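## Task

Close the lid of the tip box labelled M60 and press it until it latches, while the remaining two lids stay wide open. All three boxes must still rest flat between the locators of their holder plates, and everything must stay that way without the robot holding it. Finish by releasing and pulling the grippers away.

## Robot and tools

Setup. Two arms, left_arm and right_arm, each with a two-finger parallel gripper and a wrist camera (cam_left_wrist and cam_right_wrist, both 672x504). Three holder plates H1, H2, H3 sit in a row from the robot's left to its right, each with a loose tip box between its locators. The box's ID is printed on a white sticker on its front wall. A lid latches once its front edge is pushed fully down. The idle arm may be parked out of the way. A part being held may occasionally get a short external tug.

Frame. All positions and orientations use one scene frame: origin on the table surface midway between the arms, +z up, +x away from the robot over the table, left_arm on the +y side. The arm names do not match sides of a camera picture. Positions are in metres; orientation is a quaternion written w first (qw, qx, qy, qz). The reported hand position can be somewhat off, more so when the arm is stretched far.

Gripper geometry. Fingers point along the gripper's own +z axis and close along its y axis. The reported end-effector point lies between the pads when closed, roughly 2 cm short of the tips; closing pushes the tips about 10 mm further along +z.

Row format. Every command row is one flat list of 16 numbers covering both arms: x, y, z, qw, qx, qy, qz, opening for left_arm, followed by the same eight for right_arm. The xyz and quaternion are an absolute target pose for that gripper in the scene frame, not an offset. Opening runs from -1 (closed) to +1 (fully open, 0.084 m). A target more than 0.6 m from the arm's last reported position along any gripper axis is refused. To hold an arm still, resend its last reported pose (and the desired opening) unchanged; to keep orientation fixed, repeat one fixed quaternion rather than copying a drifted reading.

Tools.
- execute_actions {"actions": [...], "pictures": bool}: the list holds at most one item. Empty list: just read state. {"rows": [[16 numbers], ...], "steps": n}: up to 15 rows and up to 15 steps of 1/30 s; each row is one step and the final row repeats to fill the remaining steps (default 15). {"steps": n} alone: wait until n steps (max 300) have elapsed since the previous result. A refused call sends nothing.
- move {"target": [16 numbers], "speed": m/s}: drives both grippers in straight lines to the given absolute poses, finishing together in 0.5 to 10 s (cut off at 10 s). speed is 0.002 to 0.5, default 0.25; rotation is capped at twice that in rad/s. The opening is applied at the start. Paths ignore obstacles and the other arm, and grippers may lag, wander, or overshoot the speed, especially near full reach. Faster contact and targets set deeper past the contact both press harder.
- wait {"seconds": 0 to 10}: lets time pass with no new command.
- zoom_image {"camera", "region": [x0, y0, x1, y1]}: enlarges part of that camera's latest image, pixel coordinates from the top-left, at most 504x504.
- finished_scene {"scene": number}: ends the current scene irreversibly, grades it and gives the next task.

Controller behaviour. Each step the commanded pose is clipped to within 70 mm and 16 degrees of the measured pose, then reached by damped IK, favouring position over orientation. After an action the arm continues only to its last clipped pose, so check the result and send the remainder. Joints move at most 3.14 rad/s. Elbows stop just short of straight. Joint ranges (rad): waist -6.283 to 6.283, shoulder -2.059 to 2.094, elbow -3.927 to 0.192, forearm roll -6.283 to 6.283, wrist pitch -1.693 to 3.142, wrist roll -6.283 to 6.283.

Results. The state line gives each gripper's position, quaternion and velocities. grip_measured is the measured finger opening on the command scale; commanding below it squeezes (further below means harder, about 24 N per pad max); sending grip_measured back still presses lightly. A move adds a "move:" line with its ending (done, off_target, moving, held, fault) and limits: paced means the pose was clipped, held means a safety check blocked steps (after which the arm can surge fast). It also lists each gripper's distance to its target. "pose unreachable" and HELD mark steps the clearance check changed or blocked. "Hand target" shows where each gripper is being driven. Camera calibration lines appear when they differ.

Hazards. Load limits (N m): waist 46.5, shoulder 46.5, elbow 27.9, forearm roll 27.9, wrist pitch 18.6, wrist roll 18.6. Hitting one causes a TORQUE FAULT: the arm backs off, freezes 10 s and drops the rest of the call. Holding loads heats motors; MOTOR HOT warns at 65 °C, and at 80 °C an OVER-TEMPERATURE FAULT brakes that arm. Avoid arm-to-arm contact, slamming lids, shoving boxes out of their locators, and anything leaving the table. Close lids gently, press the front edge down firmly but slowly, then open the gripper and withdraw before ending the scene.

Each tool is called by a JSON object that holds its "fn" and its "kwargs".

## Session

{"fn": "execute_actions", "kwargs": {"actions": []}}

Scene clock: 0.00 s of 7200.00 s.
left_arm: end_effector_position=(+0.0963, +0.7982, +0.1434) grip_measured=+1.00 end_effector_quat_wxyz=(+0.073, -0.372, +0.784, -0.491) end_effector_velocity=(+0.000, -0.001, -0.000) end_effector_angular_velocity=(-0.002, -0.001, -0.001) | right_arm: end_effector_position=(+0.2717, -0.0257, +0.3605) grip_measured=+1.00 end_effector_quat_wxyz=(+0.427, -0.090, +0.900, -0.008) end_effector_velocity=(-0.000, +0.000, +0.000) end_effector_angular_velocity=(+0.002, +0.000, -0.000)
Joint positions: left_arm=[ 1.772  0.716 -1.72  -0.53   1.911 -2.384  0.084] | right_arm=[ 1.499 -0.573 -0.741 -0.923  1.215 -1.642  0.084]
Joint velocities: left_arm=[-0.    -0.001  0.002  0.     0.001  0.002  0.   ] | right_arm=[ 0.    -0.    -0.     0.    -0.     0.001 -0.   ]
Motor temperatures (°C, as the motors report them): left_arm=[31 31 29 32 36 36] | right_arm=[33 33 32 32 33 31]
Hand target (left_arm): +0.096, +0.798, +0.143; +0.073, -0.372, +0.784, -0.491
Hand target (right_arm): +0.272, -0.026, +0.360; +0.427, -0.090, +0.900, -0.008
camera_calibration (this result's frames):
cam_left_wrist: T_world_to_cam=[[-0.506985, 0.247109, -0.825775, 0.00461267], [0.720343, 0.647588, -0.248467, -0.479919], [0.473363, -0.72081, -0.50632, 0.734084], [0, 0, 0, 1]] pos_world=[0.000556567, 0.838785, 0.256246]
cam_right_wrist: T_world_to_cam=[[-0.152317, 0.984425, -0.0877867, 0.136707], [0.64098, 0.166004, 0.749391, -0.368887], [0.752293, 0.0578753, -0.656282, 0.160776], [0, 0, 0, 1]] pos_world=[0.136322, -0.0826464, 0.393956]

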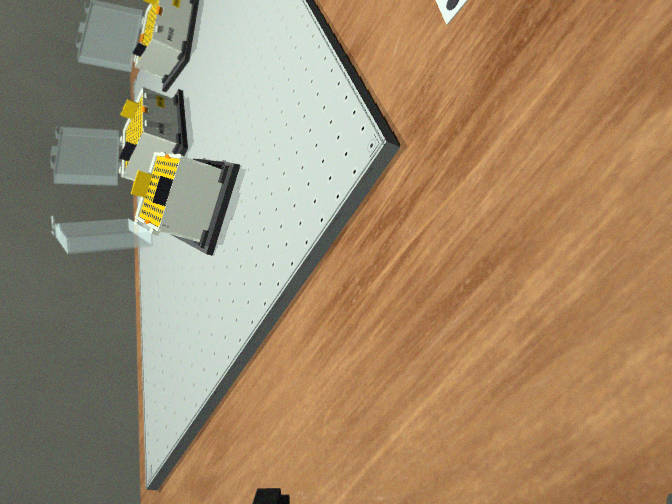

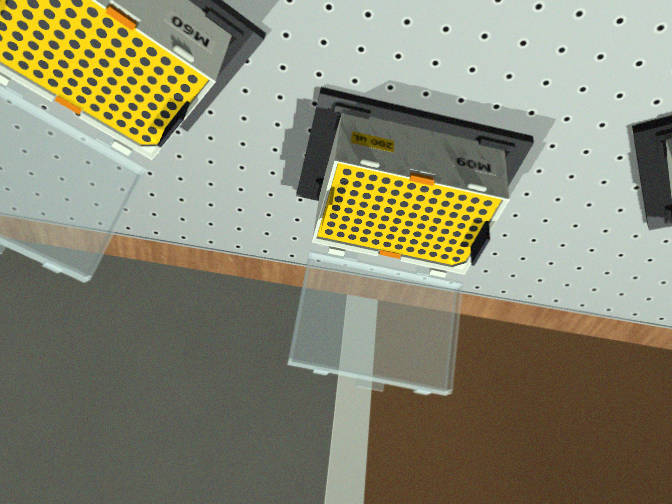

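{"fn": "zoom_image", "kwargs": {"camera": "cam_right_wrist", "region": [140,0,520,190]}}

Region (140, 0, 520, 190) of cam_right_wrist's 672x504 image, scaled by 1.326, with more detail than that image has.

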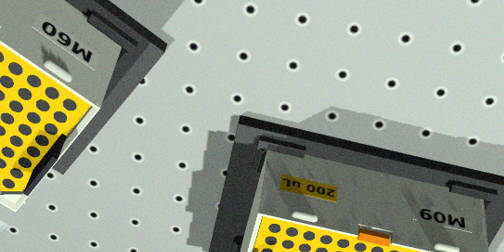

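{"fn": "move", "kwargs": {"target": [0.0963,0.7982,0.1434,0.073,-0.372,0.784,-0.491,1,0.525,-0.28,0.24,0,0,1,0,-1]}}

{"fn": "move", "kwargs": {"target": [0.0963,0.7982,0.1434,0.073,-0.372,0.784,-0.491,1,0.525,-0.28,0.11,0,0,1,0,-1]}}

{"fn": "move", "kwargs": {"target": [0.0963,0.7982,0.1434,0.073,-0.372,0.784,-0.491,1,0.44,-0.25,0.14,0,0,1,0,-1], "speed": 0.1}}

{"fn": "move", "kwargs": {"target": [0.0963,0.7982,0.1434,0.073,-0.372,0.784,-0.491,1,0.375,-0.225,0.14,0,0,1,0,-1], "speed": 0.1}}

Scene clock: 18.20 s of 7200.00 s.
left_arm: end_effector_position=(+0.0963, +0.7982, +0.1434) grip_measured=+1.00 end_effector_quat_wxyz=(+0.073, -0.372, +0.784, -0.491) end_effector_velocity=(-0.001, -0.000, +0.000) end_effector_angular_velocity=(-0.001, -0.000, +0.001) | right_arm: end_effector_position=(+0.5247, -0.2787, +0.2410) grip_measured=-1.00 end_effector_quat_wxyz=(+0.001, -0.000, +1.000, +0.002) end_effector_velocity=(+0.001, -0.001, -0.001) end_effector_angular_velocity=(-0.001, +0.011, -0.001)
Joint positions: left_arm=[ 1.772  0.716 -1.719 -0.53   1.911 -2.384  0.084] | right_arm=[ 0.256  0.031 -1.215  0.003  1.182 -2.987  0.   ]
Joint velocities: left_arm=[ 0.002  0.     0.    -0.     0.001  0.    -0.   ] | right_arm=[-0.003  0.011 -0.013  0.001  0.012 -0.002  0.   ]
Motor temperatures (°C, as the motors report them): left_arm=[31 33 34 32 36 36] | right_arm=[33 33 41 32 33 31]
Hand target (left_arm): +0.096, +0.798, +0.143; +0.073, -0.372, +0.784, -0.491
Hand target (right_arm): +0.525, -0.279, +0.241; +0.000, +0.000, +1.000, +0.002
Off the commanded pose (left_arm): 0.000 m, 0 deg.
Off the commanded pose (right_arm): 0.002 m, 0 deg.
After step 90, 12.83 s passed at rest.
move: done
camera_calibration (this result's frames):
cam_left_wrist: T_world_to_cam=[[-0.506585, 0.247266, -0.825973, 0.00445367], [0.720287, 0.647902, -0.247808, -0.480268], [0.473875, -0.720473, -0.506321, 0.733776], [0, 0, 0, 1]] pos_world=[0.000468942, 0.838732, 0.256191]
cam_right_wrist: T_world_to_cam=[[0.00310181, 0.99999, 0.00318522, 0.314738], [0.999667, -0.0030192, -0.0256194, -0.448039], [-0.0256095, 0.00326362, -0.999667, 0.382332], [0, 0, 0, 1]] pos_world=[0.456705, -0.317335, 0.369723]

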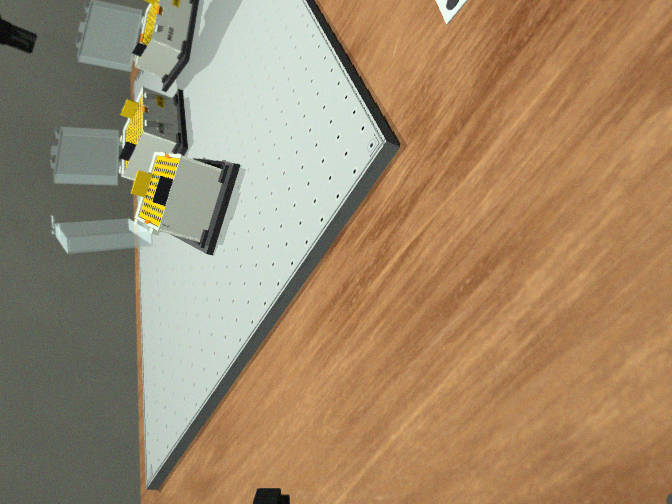

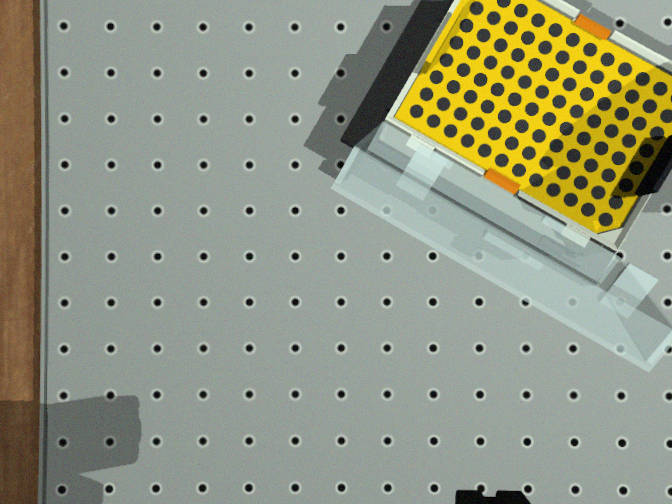

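Scene clock: 19.27 s of 7200.00 s.
left_arm: end_effector_position=(+0.0963, +0.7982, +0.1434) grip_measured=+1.00 end_effector_quat_wxyz=(+0.073, -0.372, +0.784, -0.491) end_effector_velocity=(-0.001, -0.000, -0.001) end_effector_angular_velocity=(-0.002, +0.000, +0.002) | right_arm: end_effector_position=(+0.5252, -0.2800, +0.1109) grip_measured=-1.00 end_effector_quat_wxyz=(+0.001, +0.000, +1.000, +0.000) end_effector_velocity=(-0.002, -0.000, -0.005) end_effector_angular_velocity=(-0.001, +0.009, -0.001)
Joint positions: left_arm=[ 1.772  0.716 -1.719 -0.53   1.911 -2.384  0.084] | right_arm=[ 0.254  0.184 -1.012 -0.     0.826 -2.986  0.   ]
Joint velocities: left_arm=[ 0.001  0.001  0.001 -0.    -0.001 -0.    -0.   ] | right_arm=[ 0.     0.008  0.005 -0.    -0.003  0.002  0.   ]
Motor temperatures (°C, as the motors report them): left_arm=[31 33 34 32 36 36] | right_arm=[33 33 42 32 34 31]
Hand target (left_arm): +0.096, +0.798, +0.143; +0.073, -0.372, +0.784, -0.491
Hand target (right_arm): +0.525, -0.280, +0.110; +0.000, +0.000, +1.000, -0.000
Off the commanded pose (left_arm): 0.000 m, 0 deg.
Off the commanded pose (right_arm): 0.001 m, 0 deg.
move: done
camera_calibration (this result's frames):
cam_left_wrist: T_world_to_cam=[[-0.506587, 0.247267, -0.825971, 0.00445289], [0.720286, 0.647904, -0.247808, -0.480269], [0.473875, -0.720472, -0.506323, 0.733776], [0, 0, 0, 1]] pos_world=[0.000468771, 0.838732, 0.256191]
cam_right_wrist: T_world_to_cam=[[0.00381403, 0.999993, -0.000176935, 0.316448], [0.999649, -0.00381735, -0.0262021, -0.452096], [-0.0262026, -0.0000769379, -0.999657, 0.251661], [0, 0, 0, 1]] pos_world=[0.457324, -0.318152, 0.239784]

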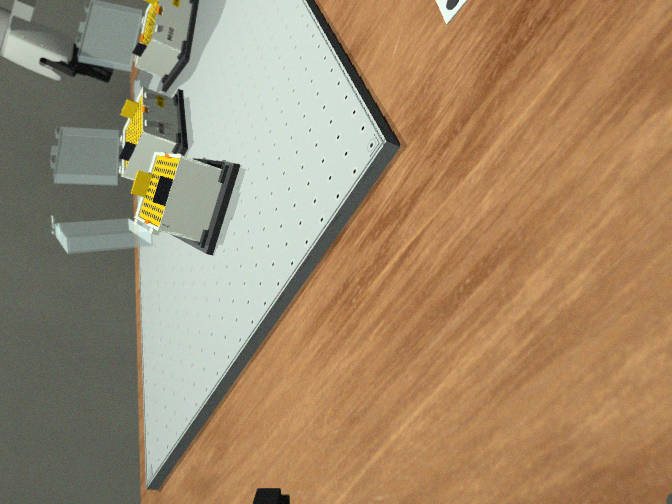

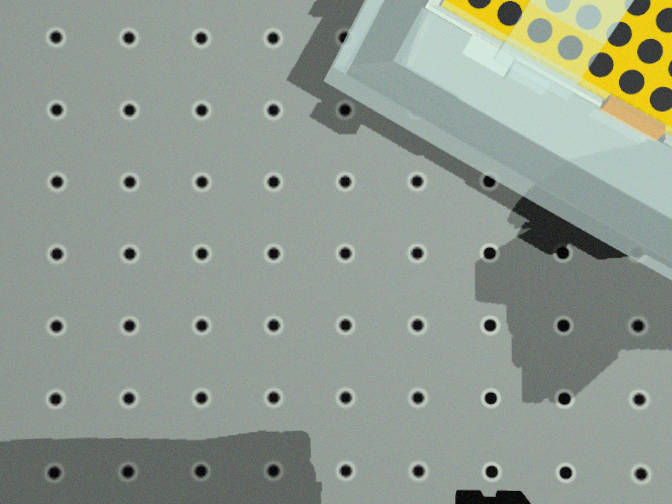

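Scene clock: 20.67 s of 7200.00 s.
left_arm: end_effector_position=(+0.0963, +0.7982, +0.1434) grip_measured=+1.00 end_effector_quat_wxyz=(+0.073, -0.372, +0.784, -0.491) end_effector_velocity=(+0.000, +0.000, +0.001) end_effector_angular_velocity=(+0.002, -0.001, -0.002) | right_arm: end_effector_position=(+0.4401, -0.2503, +0.1397) grip_measured=-1.00 end_effector_quat_wxyz=(-0.000, +0.000, +1.000, -0.000) end_effector_velocity=(-0.001, +0.000, +0.001) end_effector_angular_velocity=(-0.000, -0.001, +0.001)
Joint positions: left_arm=[ 1.772  0.716 -1.719 -0.53   1.911 -2.384  0.084] | right_arm=[ 0.359 -0.109 -0.752 -0.     0.861 -2.882  0.   ]
Joint velocities: left_arm=[-0.001 -0.001 -0.001 -0.     0.     0.001  0.   ] | right_arm=[ 0.002 -0.005  0.002 -0.     0.002  0.001  0.   ]
Motor temperatures (°C, as the motors report them): left_arm=[31 33 34 32 36 36] | right_arm=[33 34 42 32 34 31]
Hand target (left_arm): +0.096, +0.798, +0.143; +0.073, -0.372, +0.784, -0.491
Hand target (right_arm): +0.440, -0.250, +0.140; -0.000, -0.000, +1.000, -0.000
Off the commanded pose (left_arm): 0.000 m, 0 deg.
Off the commanded pose (right_arm): 0.000 m, 0 deg.
move: done
camera_calibration (this result's frames):
cam_left_wrist: T_world_to_cam=[[-0.506587, 0.247267, -0.825971, 0.00445283], [0.720286, 0.647903, -0.247808, -0.480269], [0.473875, -0.720472, -0.506322, 0.733776], [0, 0, 0, 1]] pos_world=[0.000468755, 0.838732, 0.256191]
cam_right_wrist: T_world_to_cam=[[0.00359164, 0.999994, -0.000280312, 0.287132], [0.999605, -0.00359806, -0.0278739, -0.36578], [-0.0278747, -0.000180089, -0.999611, 0.278937], [0, 0, 0, 1]] pos_world=[0.372379, -0.288396, 0.268714]

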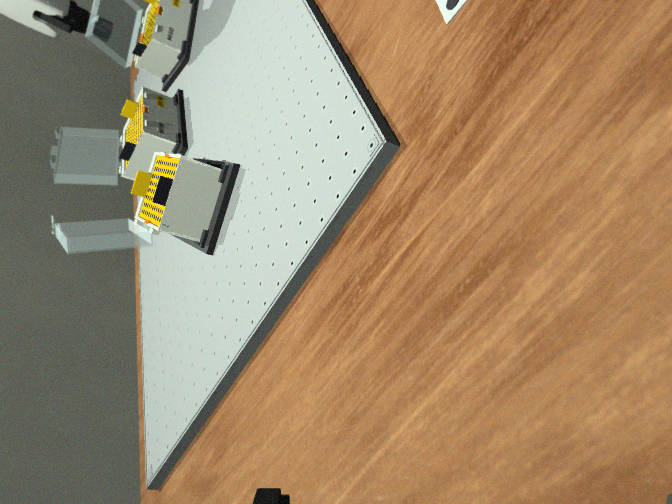

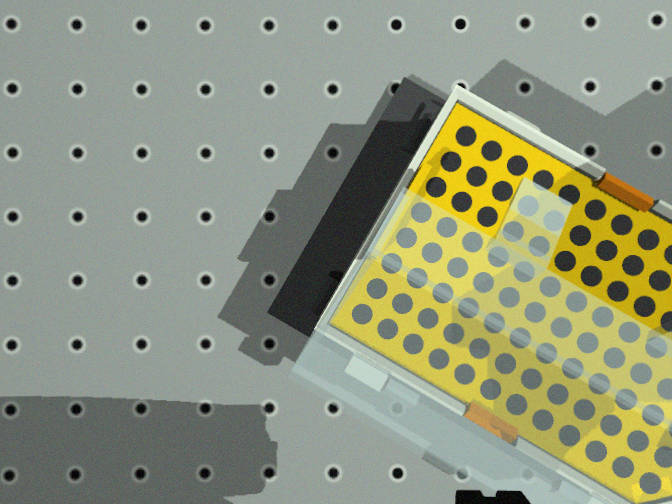

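Scene clock: 21.80 s of 7200.00 s.
left_arm: end_effector_position=(+0.0963, +0.7982, +0.1434) grip_measured=+1.00 end_effector_quat_wxyz=(+0.073, -0.372, +0.784, -0.491) end_effector_velocity=(-0.000, -0.001, -0.000) end_effector_angular_velocity=(-0.002, +0.000, -0.000) | right_arm: end_effector_position=(+0.3752, -0.2253, +0.1399) grip_measured=-1.00 end_effector_quat_wxyz=(-0.000, +0.000, +1.000, -0.000) end_effector_velocity=(-0.002, +0.000, -0.000) end_effector_angular_velocity=(-0.001, +0.001, -0.001)
Joint positions: left_arm=[ 1.772  0.716 -1.719 -0.53   1.911 -2.384  0.084] | right_arm=[ 0.474 -0.298 -0.567 -0.     0.865 -2.767  0.   ]
Joint velocities: left_arm=[ 0.     0.001  0.001  0.     0.001 -0.    -0.   ] | right_arm=[ 0.003 -0.005  0.005 -0.001  0.002  0.004  0.   ]
Motor temperatures (°C, as the motors report them): left_arm=[31 34 34 32 36 36] | right_arm=[33 34 42 32 34 31]
Hand target (left_arm): +0.096, +0.798, +0.143; +0.073, -0.372, +0.784, -0.491
Hand target (right_arm): +0.375, -0.225, +0.140; -0.000, -0.000, +1.000, -0.000
Off the commanded pose (left_arm): 0.000 m, 0 deg.
Off the commanded pose (right_arm): 0.000 m, 0 deg.
move: done
camera_calibration (this result's frames):
cam_left_wrist: T_world_to_cam=[[-0.506587, 0.247267, -0.825971, 0.00445281], [0.720286, 0.647903, -0.247808, -0.480269], [0.473875, -0.720472, -0.506322, 0.733776], [0, 0, 0, 1]] pos_world=[0.000468747, 0.838732, 0.256191]
cam_right_wrist: T_world_to_cam=[[0.00361593, 0.999993, -0.00023252, 0.262329], [0.999612, -0.00362097, -0.0276344, -0.300914], [-0.0276351, -0.000132506, -0.999618, 0.277251], [0, 0, 0, 1]] pos_world=[0.307511, -0.26338, 0.268891]

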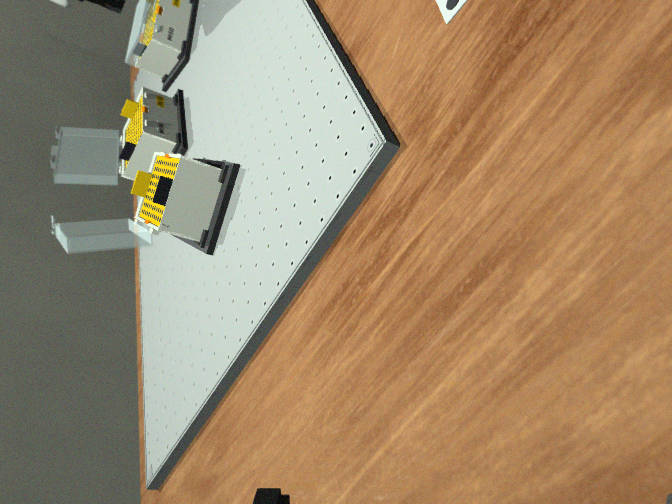

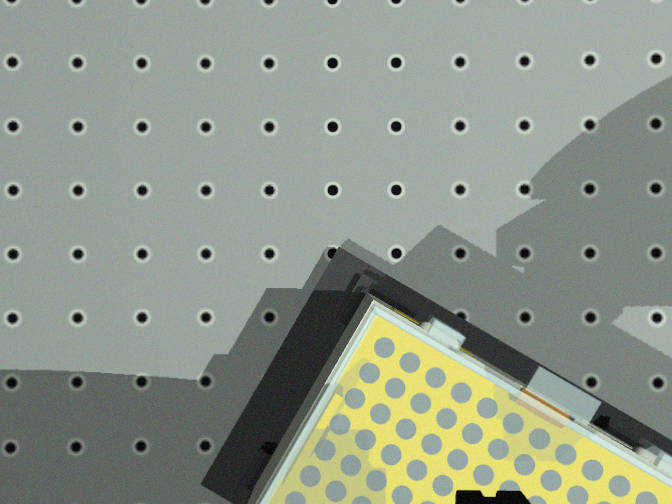

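{"fn": "move", "kwargs": {"target": [0.0963,0.7982,0.1434,0.073,-0.372,0.784,-0.491,1,0.36,-0.207,0.14,0,0,1,0,-1]}}

{"fn": "move", "kwargs": {"target": [0.0963,0.7982,0.1434,0.073,-0.372,0.784,-0.491,1,0.36,-0.207,0.093,0,0,1,0,-1], "speed": 0.05}}

{"fn": "move", "kwargs": {"target": [0.0963,0.7982,0.1434,0.073,-0.372,0.784,-0.491,1,0.25,-0.25,0.28,0,0,1,0,-1]}}

Scene clock: 29.90 s of 7200.00 s.
left_arm: end_effector_position=(+0.0963, +0.7982, +0.1434) grip_measured=+1.00 end_effector_quat_wxyz=(+0.073, -0.372, +0.784, -0.491) end_effector_velocity=(+0.000, +0.000, +0.000) end_effector_angular_velocity=(-0.000, -0.000, -0.000) | right_arm: end_effector_position=(+0.3601, -0.2072, +0.1400) grip_measured=-1.00 end_effector_quat_wxyz=(-0.000, +0.000, +1.000, -0.000) end_effector_velocity=(-0.001, +0.001, -0.000) end_effector_angular_velocity=(-0.001, +0.002, -0.001)
Joint positions: left_arm=[ 1.772  0.716 -1.719 -0.53   1.911 -2.384  0.084] | right_arm=[ 0.538 -0.323 -0.545  0.     0.868 -2.702  0.   ]
Joint velocities: left_arm=[-0.001  0.001 -0.001 -0.     0.    -0.     0.   ] | right_arm=[ 0.003 -0.     0.001 -0.     0.001  0.005  0.   ]
Motor temperatures (°C, as the motors report them): left_arm=[31 34 34 32 36 36] | right_arm=[33 34 43 32 34 31]
Hand target (left_arm): +0.096, +0.798, +0.143; +0.073, -0.372, +0.784, -0.491
Hand target (right_arm): +0.360, -0.207, +0.140; -0.000, -0.000, +1.000, -0.000
Off the commanded pose (left_arm): 0.000 m, 0 deg.
Off the commanded pose (right_arm): 0.000 m, 0 deg.
After step 90, 4.30 s passed at rest.
move: done
camera_calibration (this result's frames):
cam_left_wrist: T_world_to_cam=[[-0.506587, 0.247267, -0.825971, 0.00445295], [0.720286, 0.647903, -0.247808, -0.480269], [0.473875, -0.720472, -0.506322, 0.733776], [0, 0, 0, 1]] pos_world=[0.000468765, 0.838732, 0.256191]
cam_right_wrist: T_world_to_cam=[[0.00358344, 0.999994, -0.000210504, 0.24432], [0.999612, -0.00358789, -0.0276157, -0.285723], [-0.0276162, -0.000111463, -0.999619, 0.276937], [0, 0, 0, 1]] pos_world=[0.292385, -0.245313, 0.268992]

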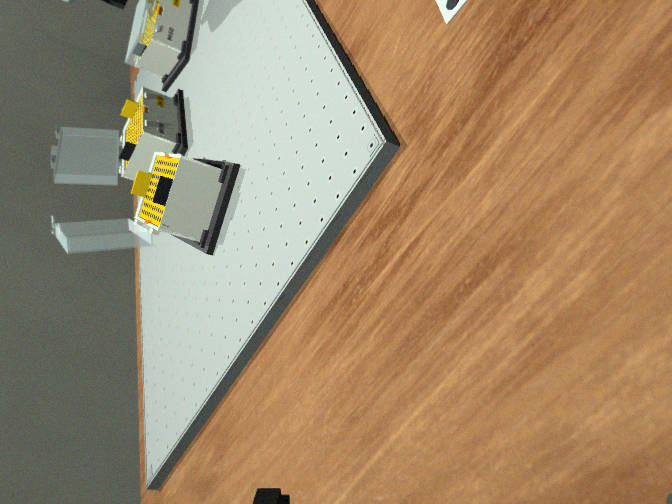

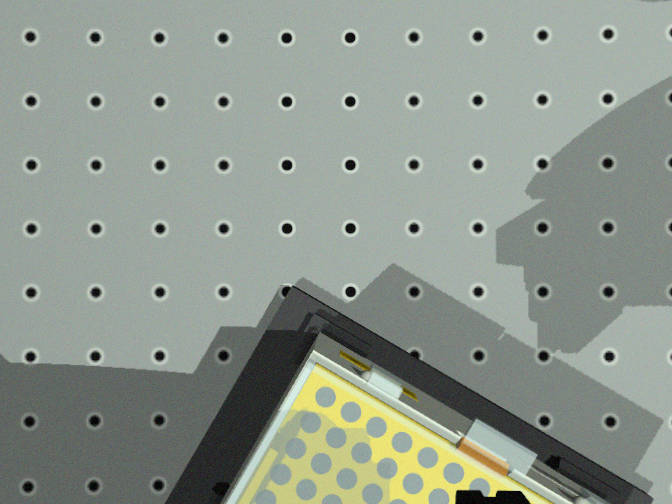

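Scene clock: 31.20 s of 7200.00 s.
left_arm: end_effector_position=(+0.0963, +0.7982, +0.1434) grip_measured=+1.00 end_effector_quat_wxyz=(+0.073, -0.372, +0.784, -0.491) end_effector_velocity=(-0.000, +0.000, +0.001) end_effector_angular_velocity=(+0.002, -0.001, +0.000) | right_arm: end_effector_position=(+0.3728, -0.2010, +0.1078) grip_measured=-1.00 end_effector_quat_wxyz=(+0.018, +0.000, +1.000, +0.008) end_effector_velocity=(+0.001, +0.001, -0.000) end_effector_angular_velocity=(+0.000, -0.000, +0.002)
Joint positions: left_arm=[ 1.772  0.716 -1.719 -0.53   1.911 -2.384  0.084] | right_arm=[ 0.539 -0.229 -0.513 -0.     0.703 -2.702  0.   ]
Joint velocities: left_arm=[ 0.    -0.001 -0.001 -0.    -0.     0.001 -0.   ] | right_arm=[ 0.     0.004 -0.003 -0.    -0.001 -0.002  0.   ]
Motor temperatures (°C, as the motors report them): left_arm=[31 34 34 32 36 36] | right_arm=[33 34 43 32 34 31]
Hand target (left_arm): +0.096, +0.798, +0.143; +0.073, -0.372, +0.784, -0.491
Hand target (right_arm): +0.360, -0.207, +0.094; -0.000, +0.000, +1.000, -0.000
Off the commanded pose (left_arm): 0.000 m, 0 deg.
Off the commanded pose (right_arm): 0.021 m, 2 deg.
move: off_target (right_arm)
camera_calibration (this result's frames):
cam_left_wrist: T_world_to_cam=[[-0.506587, 0.247267, -0.825971, 0.00445277], [0.720286, 0.647904, -0.247808, -0.480269], [0.473875, -0.720472, -0.506323, 0.733776], [0, 0, 0, 1]] pos_world=[0.000468749, 0.838732, 0.256191]
cam_right_wrist: T_world_to_cam=[[0.00335409, 0.999857, 0.016556, 0.236338], [0.999962, -0.00348657, 0.00797933, -0.303287], [0.00803591, 0.0165286, -0.999831, 0.235245], [0, 0, 0, 1]] pos_world=[0.300593, -0.24125, 0.233712]

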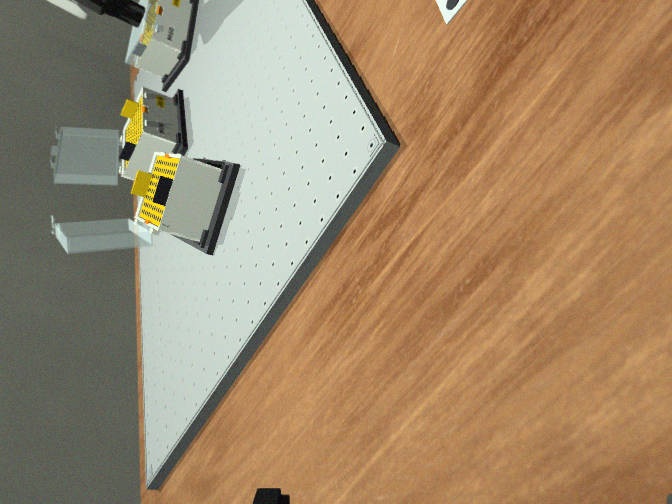

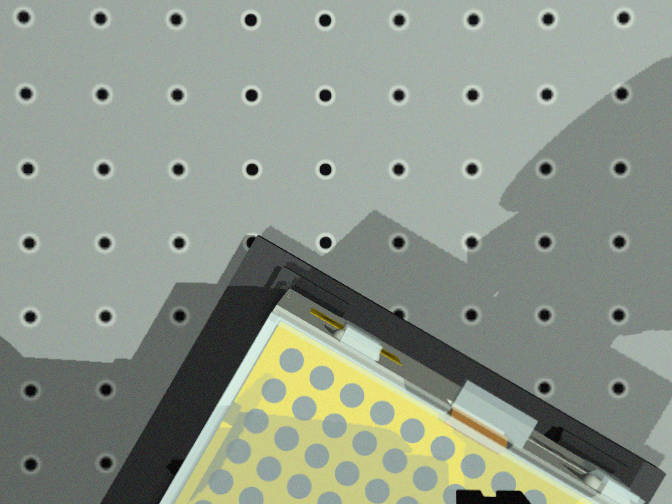

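Scene clock: 32.70 s of 7200.00 s.
left_arm: end_effector_position=(+0.0963, +0.7982, +0.1434) grip_measured=+1.00 end_effector_quat_wxyz=(+0.073, -0.372, +0.784, -0.491) end_effector_velocity=(+0.000, -0.001, -0.000) end_effector_angular_velocity=(-0.002, -0.000, -0.000) | right_arm: end_effector_position=(+0.2505, -0.2498, +0.2791) grip_measured=-1.00 end_effector_quat_wxyz=(-0.001, -0.000, +1.000, -0.000) end_effector_velocity=(-0.000, -0.000, +0.003) end_effector_angular_velocity=(+0.003, -0.005, -0.001)
Joint positions: left_arm=[ 1.772  0.716 -1.719 -0.53   1.911 -2.384  0.084] | right_arm=[ 0.573 -0.916 -0.569  0.     1.486 -2.669  0.   ]
Joint velocities: left_arm=[ 0.     0.     0.001 -0.     0.001 -0.     0.   ] | right_arm=[ 0.001 -0.006 -0.004  0.     0.005  0.001  0.   ]
Motor temperatures (°C, as the motors report them): left_arm=[31 34 34 32 36 36] | right_arm=[33 34 43 32 34 31]
Hand target (left_arm): +0.096, +0.798, +0.143; +0.073, -0.372, +0.784, -0.491
Hand target (right_arm): +0.250, -0.250, +0.280; -0.000, -0.000, +1.000, +0.000
Off the commanded pose (left_arm): 0.000 m, 0 deg.
Off the commanded pose (right_arm): 0.001 m, 0 deg.
move: done
camera_calibration (this result's frames):
cam_left_wrist: T_world_to_cam=[[-0.506587, 0.247267, -0.825971, 0.00445275], [0.720286, 0.647903, -0.247808, -0.480269], [0.473875, -0.720472, -0.506323, 0.733776], [0, 0, 0, 1]] pos_world=[0.000468805, 0.838732, 0.256191]
cam_right_wrist: T_world_to_cam=[[0.00278021, 0.999996, -0.000303392, 0.287593], [0.999583, -0.00278778, -0.028731, -0.171924], [-0.0287318, -0.000223388, -0.999587, 0.413206], [0, 0, 0, 1]] pos_world=[0.182925, -0.287979, 0.408183]

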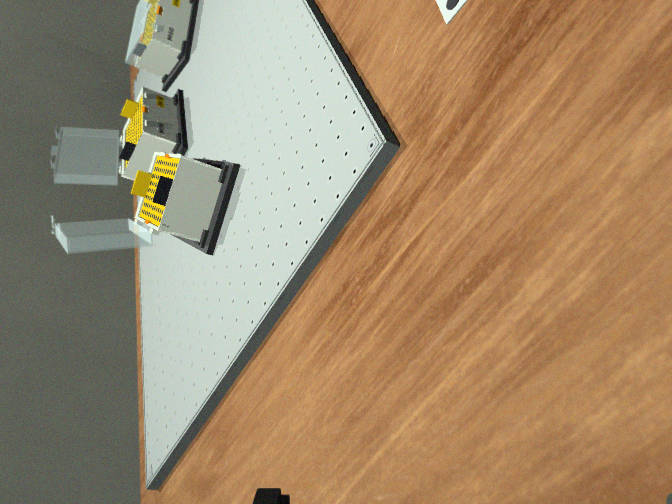

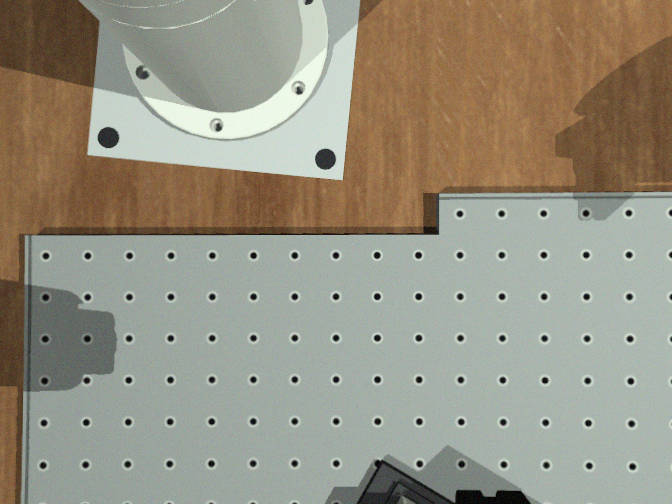

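Same stop height as in scene 1.

{"fn": "finished_scene", "kwargs": {"scene": 2}}

The scene is finished: the task was done.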